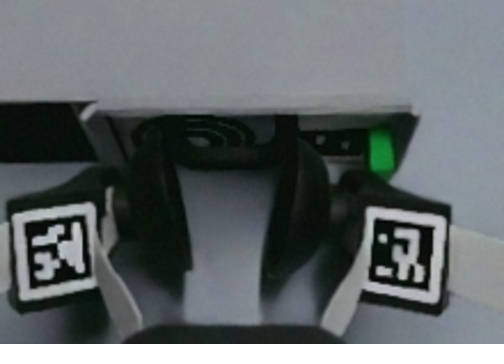

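>>> execute_actions:
  actions:
    - {"r1":{"joints":{"gripper_m":0.015,"lift_m":0.866}}}
  cameras: []

>>> execute_actions:
  actions:
    - {"r1":{"base":{"strafe_m":-0.004},"joints":{"gripper_m":0.04,"arm_m":0.265}}}
  cameras: []

>>> execute_actions:
  actions:
    - {"r1":{"joints":{"wrist_roll_rad":0.15,"wrist_yaw_rad":0.06,"wrist_pitch_rad":0.45,"lift_m":0.754},"pace":"slow"}}
  cameras: []

>>> execute_actions:
  actions:
    - {"r1":{"joints":{"arm_m":0.282},"pace":"slow"}}
  cameras: ["r1_wrist_camera"]

>>> zoom_image:
  camera: "r1_wrist_camera"
  region: [190, 180, 410, 330]

Scene clock: 554.87 s.
r1.base_odometry: x=-0.337 y=+0.818 heading=+2.488 (m, m, rad; r1's odometry frame)
r1.turned_by_wheels: +0.000 (rad since the last result)
r1.turned_by_imu: +0.000 (rad since the last result)
r1.base_tilt: forward=-0.1 right=-0.4 (deg)
r1.lidar_m: 0.39 0.42 1.69 1.66 1.88 1.62 1.57 1.64 2.33 2.42 0.54 0.44
r1.base_status: not commanded
r1.joint_positions: lift_m=+0.866 arm_m=+0.394 wrist_yaw_rad=+0.064 wrist_pitch_rad=+1.008 wrist_roll_rad=+0.100 gripper_m=+0.015
r1.joint_status: all done
r1.motor_effort: lift_m=+23(27) arm_m=-7(11) wrist_yaw_rad=+1(9) wrist_pitch_rad=-23(23) wrist_roll_rad=-2(3) gripper_m=-10(27) wheel_0=+0(1) wheel_1=+0(0) wheel_2=+0(2) (%)
r1.hand_pose: x=+0.7244 y=-0.0773 z=+0.8000 quat_wxyz=(+0.875, +0.028, +0.483, +0.004) (m; r1's base frame)
r1.wrist_depth_mm: 1499 373 307 309 377 375 375 / 1336 329 278 278 340 342 342 / 768 258 253 254 310 310 310 / 287 234 235 233 286 286 286 / 265 264 257 224 265 264 264 / 245 246 186 243 189 245 245 / 230 229 235 - 233 229 230
r2.base_odometry: x=+0.485 y=-1.542 heading=-2.471 (m, m, rad; r2's odometry frame)
r2.turned_by_wheels: +0.000 (rad since the last result)
r2.turned_by_imu: +0.001 (rad since the last result)
r2.base_tilt: forward=+0.1 right=-0.2 (deg)
r2.lidar_m: 0.37 0.40 0.55 2.31 2.49 1.15 1.07 1.18 2.42 2.33 0.55 0.39
r2.base_status: not commanded
r2.joint_positions: lift_m=+1.125 arm_m=+0.041 wrist_yaw_rad=+0.000 wrist_pitch_rad=+1.570 wrist_roll_rad=+0.005 gripper_m=+0.120
r2.joint_status: not commanded
r2.motor_effort: lift_m=+22(22) arm_m=-7(7) wrist_yaw_rad=+0(0) wrist_pitch_rad=+0(0) wrist_roll_rad=-4(2) gripper_m=-2(0) wheel_0=-2(2) wheel_1=+2(2) wheel_2=+0(0) (%)
r2.hand_pose: x=+0.2124 y=-0.0874 z=+1.0146 quat_wxyz=(+0.707, +0.002, +0.707, -0.002) (m; r2's base frame)
r2.wrist_depth_mm: 327 329 330 330 332 332 336 / 1025 1042 1078 1098 1138 1160 1182 / 1229 1255 1255 1229 1255 1255 1281 / 1229 1255 1229 1255 1255 1281 1255 / 1229 1229 1060 1042 1255 1255 1255 / 1229 1229 1025 1042 215 1229 1255 / 1229 1229 1255 120 1255 1255 1281
pictures: none
No camera images: the call's "cameras" was empty. Leave "cameras" out to get every camera's image.

Scene clock: 556.27 s.
r1.base_odometry: x=-0.335 y=+0.821 heading=+2.488 (m, m, rad; r1's odometry frame)
r1.turned_by_wheels: +0.000 (rad since the last result)
r1.turned_by_imu: +0.000 (rad since the last result)
r1.base_tilt: forward=+0.0 right=-0.3 (deg)
r1.lidar_m: 0.39 0.42 1.71 1.67 1.92 1.63 1.57 1.64 2.34 2.40 0.60 0.40
r1.base_status: done
r1.joint_positions: lift_m=+0.866 arm_m=+0.267 wrist_yaw_rad=+0.065 wrist_pitch_rad=+1.001 wrist_roll_rad=+0.100 gripper_m=+0.040
r1.joint_status: all done
r1.motor_effort: lift_m=+23(23) arm_m=-9(12) wrist_yaw_rad=-2(14) wrist_pitch_rad=-4(22) wrist_roll_rad=-1(1) gripper_m=-2(11) wheel_0=+1(6) wheel_1=+1(11) wheel_2=-1(1) (%)
r1.hand_pose: x=+0.5984 y=-0.0771 z=+0.8010 quat_wxyz=(+0.877, +0.028, +0.481, +0.004) (m; r1's base frame)
r1.wrist_depth_mm: 1537 377 314 314 384 379 384 / 1366 338 301 296 347 347 347 / 327 317 314 312 314 315 314 / 290 290 290 287 290 287 287 / 266 266 267 268 267 268 266 / 248 248 197 245 196 248 247 / 233 231 235 - 234 231 232
r2.base_odometry: x=+0.485 y=-1.542 heading=-2.471 (m, m, rad; r2's odometry frame)
r2.turned_by_wheels: +0.000 (rad since the last result)
r2.turned_by_imu: +0.000 (rad since the last result)
r2.base_tilt: forward=+0.1 right=-0.2 (deg)
r2.lidar_m: 0.36 0.39 0.54 2.29 2.50 1.16 1.09 1.16 2.44 2.33 0.58 0.41
r2.base_status: not commanded
r2.joint_positions: lift_m=+1.125 arm_m=+0.041 wrist_yaw_rad=+0.000 wrist_pitch_rad=+1.570 wrist_roll_rad=+0.005 gripper_m=+0.120
r2.joint_status: not commanded
r2.motor_effort: lift_m=+22(22) arm_m=-7(8) wrist_yaw_rad=+0(0) wrist_pitch_rad=-1(1) wrist_roll_rad=-1(4) gripper_m=-1(0) wheel_0=-2(2) wheel_1=+2(2) wheel_2=+0(0) (%)
r2.hand_pose: x=+0.2124 y=-0.0874 z=+1.0146 quat_wxyz=(+0.707, +0.002, +0.707, -0.002) (m; r2's base frame)
r2.wrist_depth_mm: 329 330 330 332 332 336 336 / 1042 1042 1060 1098 1138 1160 1182 / 1229 1255 1229 1255 1255 1308 1255 / 1255 1255 1229 1229 1255 1255 1281 / 1229 1229 1060 1042 1255 1255 1281 / 1229 1229 1008 1025 215 1255 1255 / 1205 1229 1229 119 1255 1229 1255
pictures: none
No camera images: the call's "cameras" was empty. Leave "cameras" out to get every camera's image.

Scene clock: 558.03 s.
r1.base_odometry: x=-0.335 y=+0.821 heading=+2.488 (m, m, rad; r1's odometry frame)
r1.turned_by_wheels: +0.000 (rad since the last result)
r1.turned_by_imu: +0.000 (rad since the last result)
r1.base_tilt: forward=+0.0 right=-0.4 (deg)
r1.lidar_m: 0.37 0.43 1.70 1.63 1.92 1.66 1.54 1.68 2.33 2.40 0.56 0.42
r1.base_status: not commanded
r1.joint_positions: lift_m=+0.754 arm_m=+0.267 wrist_yaw_rad=+0.060 wrist_pitch_rad=+0.452 wrist_roll_rad=+0.150 gripper_m=+0.040
r1.joint_status: all done
r1.motor_effort: lift_m=+17(20) arm_m=-9(9) wrist_yaw_rad=-2(2) wrist_pitch_rad=-6(9) wrist_roll_rad=+0(2) gripper_m=-4(3) wheel_0=+1(1) wheel_1=+1(1) wheel_2=-1(1) (%)
r1.hand_pose: x=+0.7017 y=-0.0717 z=+0.8064 quat_wxyz=(+0.972, +0.066, +0.226, +0.012) (m; r1's base frame)
r1.wrist_depth_mm: - - - - - - - / - - - - - - 615 / - - 402 382 473 445 433 / - 389 291 281 357 343 327 / 1537 303 285 267 279 274 266 / 266 258 196 238 195 231 224 / 226 216 221 - 206 197 196
r2.base_odometry: x=+0.485 y=-1.542 heading=-2.471 (m, m, rad; r2's odometry frame)
r2.turned_by_wheels: +0.000 (rad since the last result)
r2.turned_by_imu: +0.000 (rad since the last result)
r2.base_tilt: forward=+0.1 right=-0.2 (deg)
r2.lidar_m: 0.37 0.38 0.56 2.28 2.49 1.14 1.08 1.15 2.41 2.33 0.60 0.40
r2.base_status: not commanded
r2.joint_positions: lift_m=+1.125 arm_m=+0.041 wrist_yaw_rad=+0.000 wrist_pitch_rad=+1.570 wrist_roll_rad=+0.005 gripper_m=+0.120
r2.joint_status: not commanded
r2.motor_effort: lift_m=+22(22) arm_m=-7(7) wrist_yaw_rad=+0(0) wrist_pitch_rad=+0(0) wrist_roll_rad=-3(2) gripper_m=-1(1) wheel_0=-2(2) wheel_1=+2(2) wheel_2=+0(0) (%)
r2.hand_pose: x=+0.2124 y=-0.0874 z=+1.0146 quat_wxyz=(+0.707, +0.002, +0.707, -0.002) (m; r2's base frame)
r2.wrist_depth_mm: 329 329 329 332 332 334 336 / 1025 1060 1060 1098 1138 1160 1182 / 1205 1255 1255 1255 1281 1229 1281 / 1255 1229 1255 1255 1229 1281 1281 / 1229 1205 1042 1042 1255 1255 1281 / 1205 1229 1025 1025 215 1255 1281 / 1229 1229 1255 119 1229 1255 1255
pictures: none
No camera images: the call's "cameras" was empty. Leave "cameras" out to get every camera's image.

Scene clock: 559.13 s.
r1.base_odometry: x=-0.335 y=+0.821 heading=+2.488 (m, m, rad; r1's odometry frame)
r1.turned_by_wheels: +0.000 (rad since the last result)
r1.turned_by_imu: +0.000 (rad since the last result)
r1.base_tilt: forward=-0.1 right=-0.4 (deg)
r1.lidar_m: 0.40 0.42 1.73 1.67 1.91 1.63 1.55 1.65 2.29 2.44 0.56 0.41
r1.base_status: not commanded
r1.joint_positions: lift_m=+0.754 arm_m=+0.280 wrist_yaw_rad=+0.060 wrist_pitch_rad=+0.452 wrist_roll_rad=+0.150 gripper_m=+0.040
r1.joint_status: all done
r1.motor_effort: lift_m=+17(17) arm_m=+9(9) wrist_yaw_rad=-1(2) wrist_pitch_rad=-7(7) wrist_roll_rad=+1(0) gripper_m=-2(4) wheel_0=+1(1) wheel_1=+1(1) wheel_2=-1(1) (%)
r1.hand_pose: x=+0.7156 y=-0.0717 z=+0.8064 quat_wxyz=(+0.972, +0.066, +0.226, +0.012) (m; r1's base frame)
r1.wrist_depth_mm: - - - - - - - / - - - - - - 621 / - - 402 384 469 445 433 / - 392 293 279 353 340 329 / 1576 293 254 250 279 274 266 / 265 257 196 238 195 230 224 / 224 216 222 - 206 196 195
r2.base_odometry: x=+0.485 y=-1.542 heading=-2.471 (m, m, rad; r2's odometry frame)
r2.turned_by_wheels: +0.000 (rad since the last result)
r2.turned_by_imu: +0.000 (rad since the last result)
r2.base_tilt: forward=+0.1 right=-0.2 (deg)
r2.lidar_m: 0.37 0.41 0.55 2.27 2.51 1.18 1.08 1.17 2.41 2.33 0.58 0.41
r2.base_status: not commanded
r2.joint_positions: lift_m=+1.125 arm_m=+0.041 wrist_yaw_rad=+0.000 wrist_pitch_rad=+1.570 wrist_roll_rad=+0.005 gripper_m=+0.120
r2.joint_status: not commanded
r2.motor_effort: lift_m=+22(22) arm_m=-7(7) wrist_yaw_rad=+0(0) wrist_pitch_rad=+0(0) wrist_roll_rad=-3(4) gripper_m=-1(1) wheel_0=-2(2) wheel_1=+2(2) wheel_2=+0(0) (%)
r2.hand_pose: x=+0.2124 y=-0.0874 z=+1.0146 quat_wxyz=(+0.707, +0.002, +0.707, -0.002) (m; r2's base frame)
r2.wrist_depth_mm: 327 330 329 332 332 334 336 / 1025 1042 1060 1118 1118 1160 1205 / 1229 1229 1255 1255 1255 1255 1255 / 1255 1229 1229 1229 1255 1281 1255 / 1229 1229 1042 1025 1255 1255 1281 / 1229 1229 1042 1025 215 1255 1255 / 1205 1229 1229 119 1229 1255 1255
pictures: r1_wrist_camera
camera_calibration (this result's frames):
r1_wrist_camera: T_world_to_cam=[[-0.0346004, -0.992504, -0.117208, 0.0401579], [-0.476677, 0.119468, -0.870923, 1.09784], [0.878397, 0.025736, -0.477238, -0.0135075], [0, 0, 0, 1]] pos_world=[0.536569, -0.0909518, 0.954393]
Images, in order (width x height): r1_wrist_camera 616x392.

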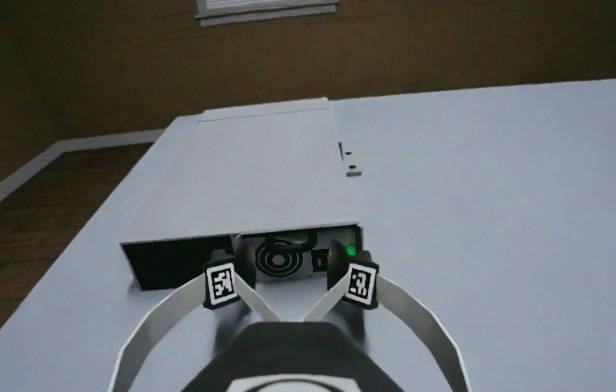

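Region (190, 180, 410, 330) of r1_wrist_camera's 616x392 image, scaled by 2.291; it fills the top 344 rows of this view, and the rest is white.

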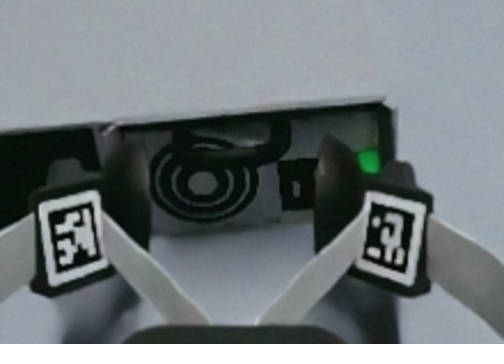

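>>> execute_actions:
  actions:
    - {"r1":{"joints":{"arm_m":0.296},"pace":"slow"}}
  cameras: []

>>> execute_actions:
  actions:
    - {"r1":{"base":{"strafe_m":0.003},"joints":{"gripper_m":0.022},"pace":"slow"}}
  cameras: ["r1_wrist_camera"]

>>> zoom_image:
  camera: "r1_wrist_camera"
  region: [190, 180, 410, 330]

Scene clock: 560.30 s.
r1.base_odometry: x=-0.335 y=+0.821 heading=+2.488 (m, m, rad; r1's odometry frame)
r1.turned_by_wheels: +0.000 (rad since the last result)
r1.turned_by_imu: +0.000 (rad since the last result)
r1.base_tilt: forward=-0.1 right=-0.4 (deg)
r1.lidar_m: 0.38 0.45 1.69 1.66 1.90 1.66 1.56 1.66 2.34 2.43 0.57 0.42
r1.base_status: not commanded
r1.joint_positions: lift_m=+0.754 arm_m=+0.294 wrist_yaw_rad=+0.056 wrist_pitch_rad=+0.458 wrist_roll_rad=+0.150 gripper_m=+0.040
r1.joint_status: all done
r1.motor_effort: lift_m=+17(17) arm_m=+14(13) wrist_yaw_rad=+10(9) wrist_pitch_rad=-23(23) wrist_roll_rad=-1(1) gripper_m=-2(4) wheel_0=+2(1) wheel_1=+1(1) wheel_2=-4(4) (%)
r1.hand_pose: x=+0.7277 y=-0.0728 z=+0.8050 quat_wxyz=(+0.971, +0.066, +0.228, +0.010) (m; r1's base frame)
r1.wrist_depth_mm: - - - - - - - / - - - - - - 603 / - - 387 375 459 436 424 / - 379 286 274 347 332 322 / 1576 282 242 239 277 272 264 / 260 255 211 235 196 229 222 / 220 214 220 - 206 195 193
r2.base_odometry: x=+0.485 y=-1.542 heading=-2.471 (m, m, rad; r2's odometry frame)
r2.turned_by_wheels: +0.000 (rad since the last result)
r2.turned_by_imu: +0.000 (rad since the last result)
r2.base_tilt: forward=+0.1 right=-0.2 (deg)
r2.lidar_m: 0.37 0.40 0.54 2.31 2.50 1.14 1.09 1.17 2.42 2.31 0.56 0.40
r2.base_status: not commanded
r2.joint_positions: lift_m=+1.125 arm_m=+0.041 wrist_yaw_rad=+0.000 wrist_pitch_rad=+1.570 wrist_roll_rad=+0.005 gripper_m=+0.120
r2.joint_status: not commanded
r2.motor_effort: lift_m=+22(22) arm_m=-8(7) wrist_yaw_rad=+0(0) wrist_pitch_rad=+0(1) wrist_roll_rad=+1(3) gripper_m=-1(1) wheel_0=-2(2) wheel_1=+2(2) wheel_2=+0(0) (%)
r2.hand_pose: x=+0.2124 y=-0.0874 z=+1.0146 quat_wxyz=(+0.707, +0.002, +0.707, -0.002) (m; r2's base frame)
r2.wrist_depth_mm: 329 329 329 332 334 334 336 / 1042 1042 1078 1098 1138 1182 1182 / 1229 1281 1255 1281 1255 1255 1308 / 1255 1229 1229 1229 1255 1255 1281 / 1255 1229 1042 1042 1255 1255 1281 / 1205 1229 1025 1025 216 1281 1255 / 1229 1229 1229 119 1255 1229 1281
pictures: none
No camera images: the call's "cameras" was empty. Leave "cameras" out to get every camera's image.

Scene clock: 561.40 s.
r1.base_odometry: x=-0.336 y=+0.819 heading=+2.488 (m, m, rad; r1's odometry frame)
r1.turned_by_wheels: +0.000 (rad since the last result)
r1.turned_by_imu: +0.000 (rad since the last result)
r1.base_tilt: forward=-0.1 right=-0.4 (deg)
r1.lidar_m: 0.40 0.43 1.69 1.67 1.92 1.64 1.57 1.65 2.31 2.43 0.52 0.43
r1.base_status: done
r1.joint_positions: lift_m=+0.754 arm_m=+0.294 wrist_yaw_rad=+0.057 wrist_pitch_rad=+0.457 wrist_roll_rad=+0.150 gripper_m=+0.022
r1.joint_status: all done
r1.motor_effort: lift_m=+17(17) arm_m=+10(14) wrist_yaw_rad=+7(13) wrist_pitch_rad=-21(23) wrist_roll_rad=-1(2) gripper_m=-9(8) wheel_0=-2(5) wheel_1=+0(9) wheel_2=-5(5) (%)
r1.hand_pose: x=+0.7286 y=-0.0725 z=+0.8051 quat_wxyz=(+0.971, +0.066, +0.228, +0.011) (m; r1's base frame)
r1.wrist_depth_mm: - - - - - - - / - - - - - - 603 / - - 387 370 462 433 418 / - 379 286 274 351 334 324 / 1576 277 239 237 278 270 262 / 260 253 191 232 189 227 222 / 222 214 218 - 205 193 193
r2.base_odometry: x=+0.485 y=-1.542 heading=-2.471 (m, m, rad; r2's odometry frame)
r2.turned_by_wheels: +0.000 (rad since the last result)
r2.turned_by_imu: +0.000 (rad since the last result)
r2.base_tilt: forward=+0.1 right=-0.2 (deg)
r2.lidar_m: 0.37 0.40 0.56 2.26 2.50 1.18 1.07 1.17 2.43 2.32 0.59 0.39
r2.base_status: not commanded
r2.joint_positions: lift_m=+1.125 arm_m=+0.041 wrist_yaw_rad=+0.000 wrist_pitch_rad=+1.570 wrist_roll_rad=+0.005 gripper_m=+0.120
r2.joint_status: not commanded
r2.motor_effort: lift_m=+22(22) arm_m=-7(7) wrist_yaw_rad=+0(0) wrist_pitch_rad=+0(0) wrist_roll_rad=-2(4) gripper_m=+0(1) wheel_0=-2(2) wheel_1=+2(2) wheel_2=-1(0) (%)
r2.hand_pose: x=+0.2124 y=-0.0874 z=+1.0146 quat_wxyz=(+0.707, +0.002, +0.707, -0.002) (m; r2's base frame)
r2.wrist_depth_mm: 329 329 330 330 332 334 336 / 1025 1042 1060 1098 1118 1160 1182 / 1255 1255 1205 1255 1255 1255 1255 / 1255 1255 1255 1255 1229 1281 1255 / 1229 1229 1060 1042 1255 1281 1255 / 1255 1229 1025 1025 216 1281 1255 / 1229 1255 1205 119 1229 1255 1255
pictures: r1_wrist_camera
camera_calibration (this result's frames):
r1_wrist_camera: T_world_to_cam=[[-0.0379683, -0.992434, -0.116757, 0.0417758], [-0.480477, 0.12058, -0.868678, 1.10405], [0.876185, 0.0231168, -0.48142, -0.0207163], [0, 0, 0, 1]] pos_world=[0.550208, -0.091187, 0.953967]
Images, in order (width x height): r1_wrist_camera 616x392.

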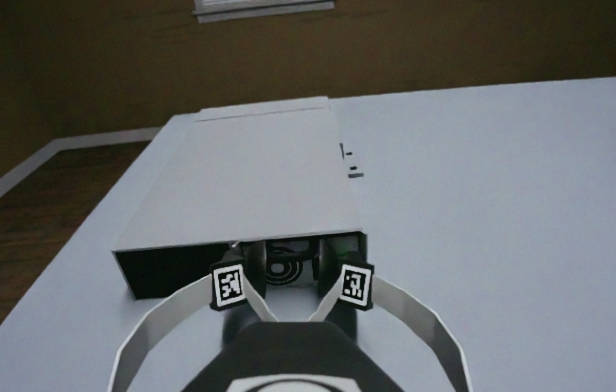

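Region (190, 180, 410, 330) of r1_wrist_camera's 616x392 image, scaled by 2.291; it fills the top 344 rows of this view, and the rest is white.

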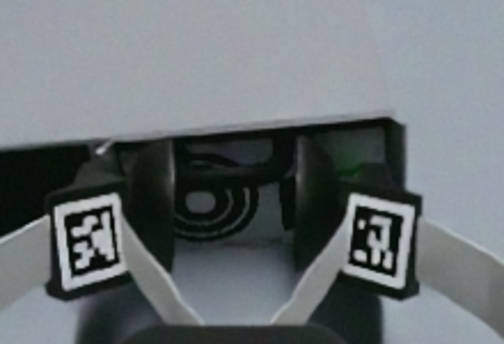

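>>> execute_actions:
  actions:
    - {"r1":{"joints":{"arm_m":0.304,"gripper_m":-0.015,"lift_m":0.749},"pace":"slow"}}
  cameras: []

>>> execute_actions:
  actions:
    - {"r1":{"base":{"strafe_m":0.003},"joints":{"arm_m":0.302,"gripper_m":-0.038,"lift_m":0.745},"pace":"slow"}}
  cameras: ["r1_wrist_camera"]

>>> zoom_image:
  camera: "r1_wrist_camera"
  region: [190, 180, 410, 330]

Scene clock: 563.20 s.
r1.base_odometry: x=-0.336 y=+0.819 heading=+2.488 (m, m, rad; r1's odometry frame)
r1.turned_by_wheels: +0.000 (rad since the last result)
r1.turned_by_imu: +0.001 (rad since the last result)
r1.base_tilt: forward=+0.0 right=-0.3 (deg)
r1.lidar_m: 0.39 0.43 1.69 1.67 1.90 1.62 1.56 1.64 2.33 2.44 0.58 0.41
r1.base_status: not commanded
r1.joint_positions: lift_m=+0.749 arm_m=+0.302 wrist_yaw_rad=+0.058 wrist_pitch_rad=+0.457 wrist_roll_rad=+0.150 gripper_m=-0.014
r1.joint_status: all done
r1.motor_effort: lift_m=+18(19) arm_m=+10(21) wrist_yaw_rad=+4(21) wrist_pitch_rad=-22(25) wrist_roll_rad=-1(1) gripper_m=-22(21) wheel_0=+2(3) wheel_1=+1(2) wheel_2=-5(8) (%)
r1.hand_pose: x=+0.7365 y=-0.0723 z=+0.8000 quat_wxyz=(+0.971, +0.066, +0.228, +0.011) (m; r1's base frame)
r1.wrist_depth_mm: - - - - - - - / - - - - - - 585 / - - 368 357 445 424 407 / - 366 276 262 336 324 314 / 1537 272 229 229 263 263 255 / 252 229 183 228 185 220 214 / 216 208 212 - 199 189 189
r2.base_odometry: x=+0.485 y=-1.542 heading=-2.471 (m, m, rad; r2's odometry frame)
r2.turned_by_wheels: +0.000 (rad since the last result)
r2.turned_by_imu: +0.000 (rad since the last result)
r2.base_tilt: forward=+0.1 right=-0.2 (deg)
r2.lidar_m: 0.38 0.40 0.54 2.29 2.49 1.15 1.09 1.19 2.43 2.34 0.57 0.41
r2.base_status: not commanded
r2.joint_positions: lift_m=+1.125 arm_m=+0.041 wrist_yaw_rad=+0.000 wrist_pitch_rad=+1.570 wrist_roll_rad=+0.005 gripper_m=+0.120
r2.joint_status: not commanded
r2.motor_effort: lift_m=+22(22) arm_m=-7(7) wrist_yaw_rad=+0(0) wrist_pitch_rad=+0(1) wrist_roll_rad=-1(3) gripper_m=-1(1) wheel_0=-2(2) wheel_1=+2(2) wheel_2=+0(0) (%)
r2.hand_pose: x=+0.2124 y=-0.0874 z=+1.0146 quat_wxyz=(+0.707, +0.002, +0.707, -0.002) (m; r2's base frame)
r2.wrist_depth_mm: 327 329 330 330 334 334 338 / 1025 1042 1060 1098 1118 1160 1182 / 1229 1255 1255 1255 1255 1255 1255 / 1281 1255 1229 1229 1255 1281 1281 / 1255 1229 1042 1025 1229 1255 1255 / 1229 1205 1042 1042 216 1255 1255 / 1205 1205 1229 119 1255 1255 1255
pictures: none
No camera images: the call's "cameras" was empty. Leave "cameras" out to get every camera's image.

Scene clock: 564.27 s.
r1.base_odometry: x=-0.338 y=+0.817 heading=+2.488 (m, m, rad; r1's odometry frame)
r1.turned_by_wheels: +0.000 (rad since the last result)
r1.turned_by_imu: +0.000 (rad since the last result)
r1.base_tilt: forward=+0.0 right=-0.3 (deg)
r1.lidar_m: 0.39 0.42 1.68 1.65 1.91 1.62 1.56 1.68 2.30 2.43 0.58 0.40
r1.base_status: done
r1.joint_positions: lift_m=+0.745 arm_m=+0.302 wrist_yaw_rad=+0.063 wrist_pitch_rad=+0.451 wrist_roll_rad=+0.150 gripper_m=-0.037
r1.joint_status: all done
r1.motor_effort: lift_m=+19(20) arm_m=-1(9) wrist_yaw_rad=-11(8) wrist_pitch_rad=-4(23) wrist_roll_rad=-1(1) gripper_m=-30(32) wheel_0=-4(3) wheel_1=-1(5) wheel_2=+3(3) (%)
r1.hand_pose: x=+0.7377 y=-0.0709 z=+0.7974 quat_wxyz=(+0.972, +0.066, +0.225, +0.014) (m; r1's base frame)
r1.wrist_depth_mm: - - - - - - - / - - - - - - 574 / - - 370 345 442 421 404 / - 364 271 259 332 322 314 / 1576 270 229 226 259 260 252 / 251 226 183 224 184 214 212 / 212 206 208 - 196 186 186
r2.base_odometry: x=+0.485 y=-1.542 heading=-2.471 (m, m, rad; r2's odometry frame)
r2.turned_by_wheels: +0.000 (rad since the last result)
r2.turned_by_imu: +0.000 (rad since the last result)
r2.base_tilt: forward=+0.2 right=-0.3 (deg)
r2.lidar_m: 0.38 0.41 0.54 2.31 2.48 1.18 1.08 1.16 2.38 2.32 0.57 0.41
r2.base_status: not commanded
r2.joint_positions: lift_m=+1.125 arm_m=+0.041 wrist_yaw_rad=+0.000 wrist_pitch_rad=+1.570 wrist_roll_rad=+0.005 gripper_m=+0.120
r2.joint_status: not commanded
r2.motor_effort: lift_m=+22(22) arm_m=-7(7) wrist_yaw_rad=+0(0) wrist_pitch_rad=-1(1) wrist_roll_rad=-5(5) gripper_m=-1(0) wheel_0=-2(2) wheel_1=+2(2) wheel_2=+0(0) (%)
r2.hand_pose: x=+0.2124 y=-0.0874 z=+1.0146 quat_wxyz=(+0.707, +0.002, +0.707, -0.002) (m; r2's base frame)
r2.wrist_depth_mm: 329 327 330 330 334 334 336 / 1025 1042 1078 1098 1118 1160 1160 / 1229 1229 1229 1255 1255 1281 1281 / 1229 1229 1255 1229 1281 1229 1255 / 1229 1229 1060 1025 1229 1229 1255 / 1255 1229 1042 1025 216 1255 1255 / 1229 1229 1229 119 1255 1255 1255
pictures: r1_wrist_camera
camera_calibration (this result's frames):
r1_wrist_camera: T_world_to_cam=[[-0.0314984, -0.992574, -0.117495, 0.0386287], [-0.476052, 0.118261, -0.871429, 1.10035], [0.878853, 0.0284849, -0.476241, -0.0381336], [0, 0, 0, 1]] pos_world=[0.558556, -0.0907014, 0.945259]
Images, in order (width x height): r1_wrist_camera 616x392.

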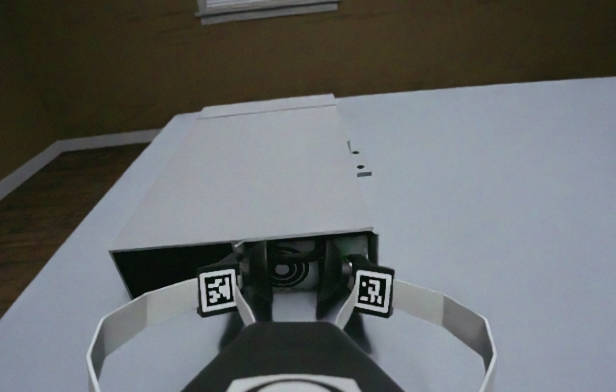

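Region (190, 180, 410, 330) of r1_wrist_camera's 616x392 image, scaled by 2.291; it fills the top 344 rows of this view, and the rest is white.

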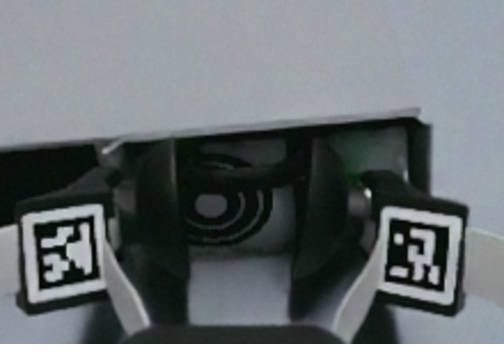

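>>> wait:
  seconds: 6

>>> zoom_image:
  camera: "r1_wrist_camera"
  region: [190, 180, 410, 330]

Scene clock: 570.33 s.
r1.base_odometry: x=-0.338 y=+0.817 heading=+2.488 (m, m, rad; r1's odometry frame)
r1.turned_by_wheels: +0.000 (rad since the last result)
r1.turned_by_imu: +0.001 (rad since the last result)
r1.base_tilt: forward=+0.0 right=-0.4 (deg)
r1.lidar_m: 0.38 0.44 1.71 1.68 1.88 1.60 1.55 1.63 2.29 2.45 0.60 0.42
r1.base_status: done
r1.joint_positions: lift_m=+0.745 arm_m=+0.302 wrist_yaw_rad=+0.063 wrist_pitch_rad=+0.451 wrist_roll_rad=+0.150 gripper_m=-0.037
r1.joint_status: all done
r1.motor_effort: lift_m=+20(20) arm_m=-1(9) wrist_yaw_rad=-12(8) wrist_pitch_rad=-5(23) wrist_roll_rad=+1(1) gripper_m=-33(32) wheel_0=-4(3) wheel_1=-1(5) wheel_2=+3(3) (%)
r1.hand_pose: x=+0.7377 y=-0.0709 z=+0.7974 quat_wxyz=(+0.972, +0.066, +0.225, +0.014) (m; r1's base frame)
r1.wrist_depth_mm: - - - - - - - / - - - - - - 585 / - - 368 345 445 421 410 / - 366 270 258 330 324 312 / 1537 270 228 226 258 260 252 / 251 228 185 224 184 214 213 / 212 205 210 - 196 186 187
r2.base_odometry: x=+0.485 y=-1.542 heading=-2.471 (m, m, rad; r2's odometry frame)
r2.turned_by_wheels: +0.000 (rad since the last result)
r2.turned_by_imu: +0.001 (rad since the last result)
r2.base_tilt: forward=+0.1 right=-0.2 (deg)
r2.lidar_m: 0.38 0.41 0.55 2.28 2.52 1.14 1.08 1.15 2.41 2.32 0.56 0.38
r2.base_status: not commanded
r2.joint_positions: lift_m=+1.125 arm_m=+0.041 wrist_yaw_rad=+0.000 wrist_pitch_rad=+1.570 wrist_roll_rad=+0.005 gripper_m=+0.120
r2.joint_status: not commanded
r2.motor_effort: lift_m=+22(22) arm_m=-7(7) wrist_yaw_rad=+0(0) wrist_pitch_rad=-1(1) wrist_roll_rad=-3(5) gripper_m=-1(0) wheel_0=-2(2) wheel_1=+2(2) wheel_2=+0(0) (%)
r2.hand_pose: x=+0.2124 y=-0.0874 z=+1.0146 quat_wxyz=(+0.707, +0.002, +0.707, -0.002) (m; r2's base frame)
r2.wrist_depth_mm: 327 329 330 330 334 334 336 / 1025 1042 1078 1118 1138 1160 1182 / 1255 1229 1255 1229 1255 1255 1255 / 1255 1229 1255 1255 1281 1255 1255 / 1255 1229 1042 1025 1255 1255 1281 / 1205 1229 1025 1025 216 1255 1255 / 1229 1205 1205 119 1255 1229 1229
wait: 6.00 s; at rest by 0.20 s
pictures: r1_head_camera, r1_head_left_camera, r1_head_right_camera, r1_wrist_camera, r2_head_camera, r2_head_left_camera, r2_head_right_camera, r2_wrist_camera
camera_calibration (this result's frames):
r1_wrist_camera: T_world_to_cam=[[-0.0314991, -0.992574, -0.117496, 0.0386302], [-0.476052, 0.118263, -0.871429, 1.10035], [0.878853, 0.0284849, -0.476241, -0.0381336], [0, 0, 0, 1]] pos_world=[0.558556, -0.0907015, 0.945259]
r2_wrist_camera: T_world_to_cam=[[-0.040838, -0.999088, 0.0124692, -0.0957385], [-0.999162, 0.0407996, -0.00332128, 0.281553], [0.00280951, -0.0125944, -0.999917, 1.24549], [0, 0, 0, 1]] pos_world=[0.273908, -0.0914523, 1.24751]
Images, in order (width x height): r1_head_camera 420x560, r1_head_left_camera 420x672, r1_head_right_camera 420x672, r1_wrist_camera 616x392, r2_head_camera 420x560, r2_head_left_camera 420x672, r2_head_right_camera 420x672, r2_wrist_camera 616x392.

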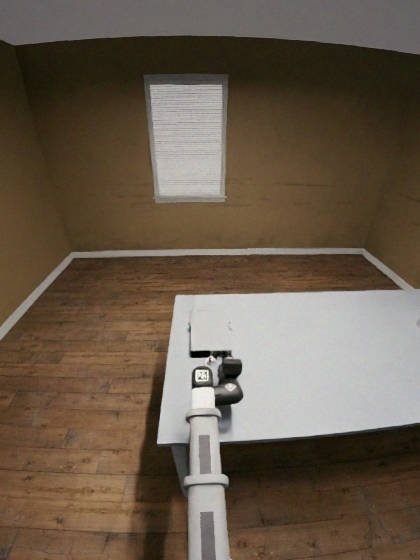

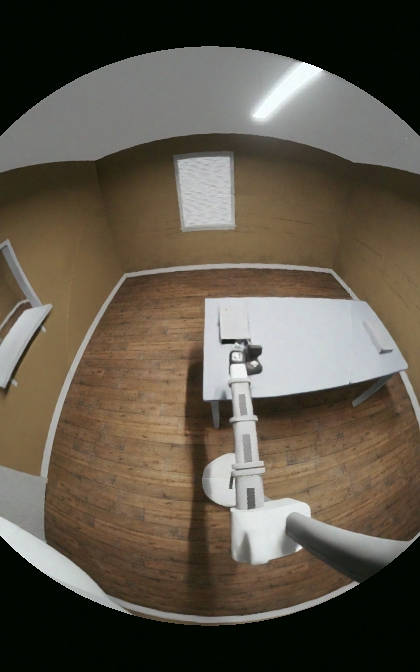

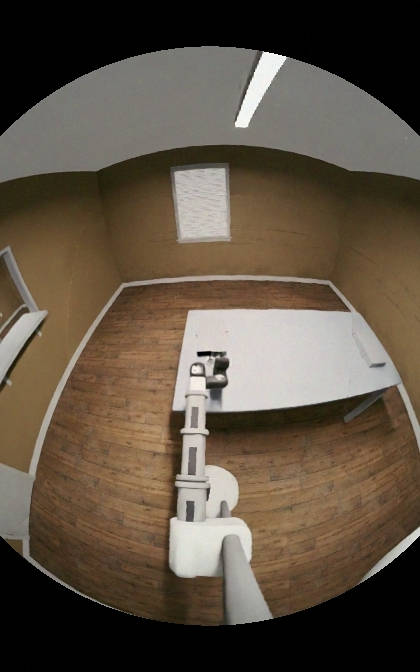

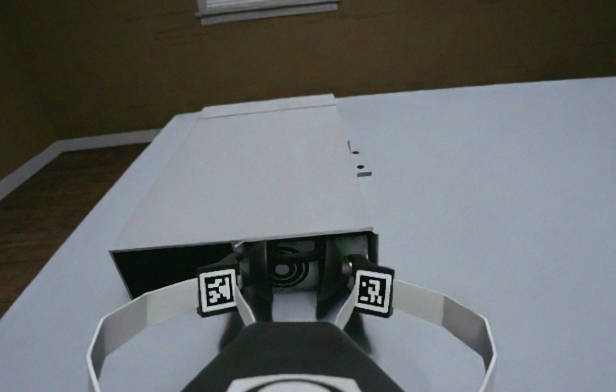

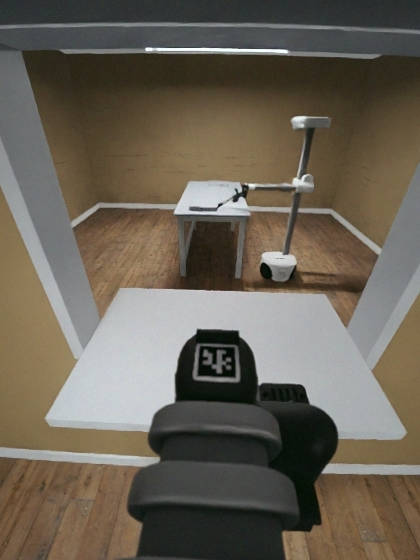

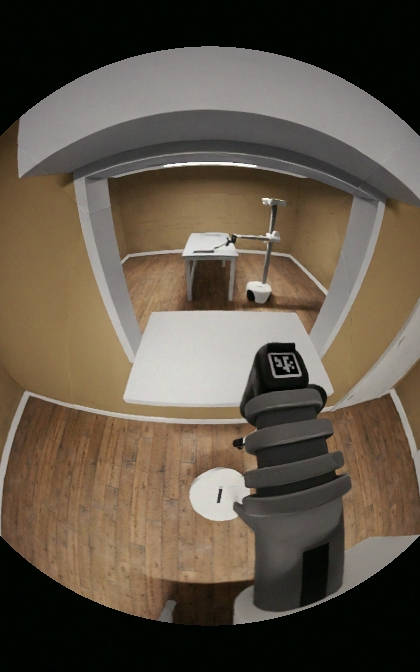

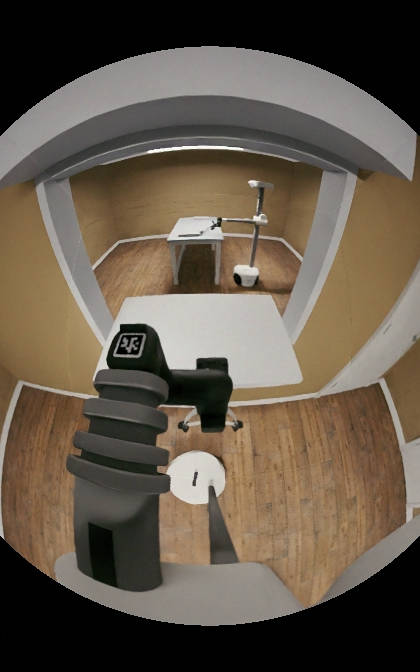

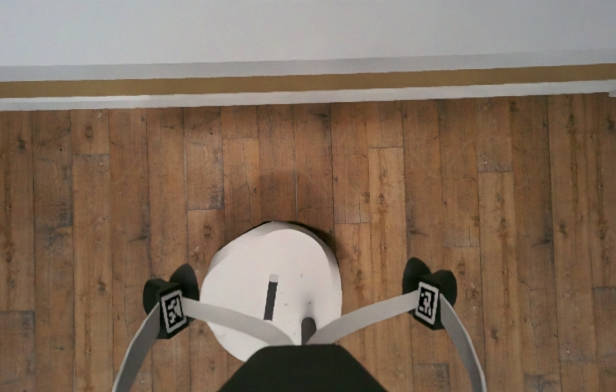

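Region (190, 180, 410, 330) of r1_wrist_camera's 616x392 image, scaled by 2.291; it fills the top 344 rows of this view, and the rest is white.

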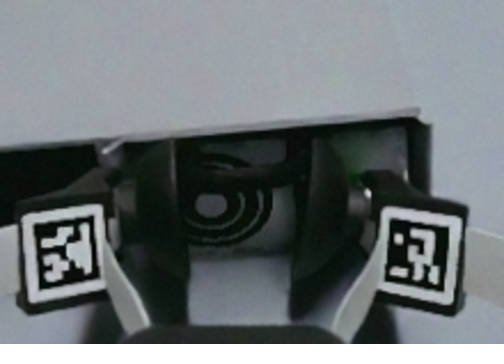

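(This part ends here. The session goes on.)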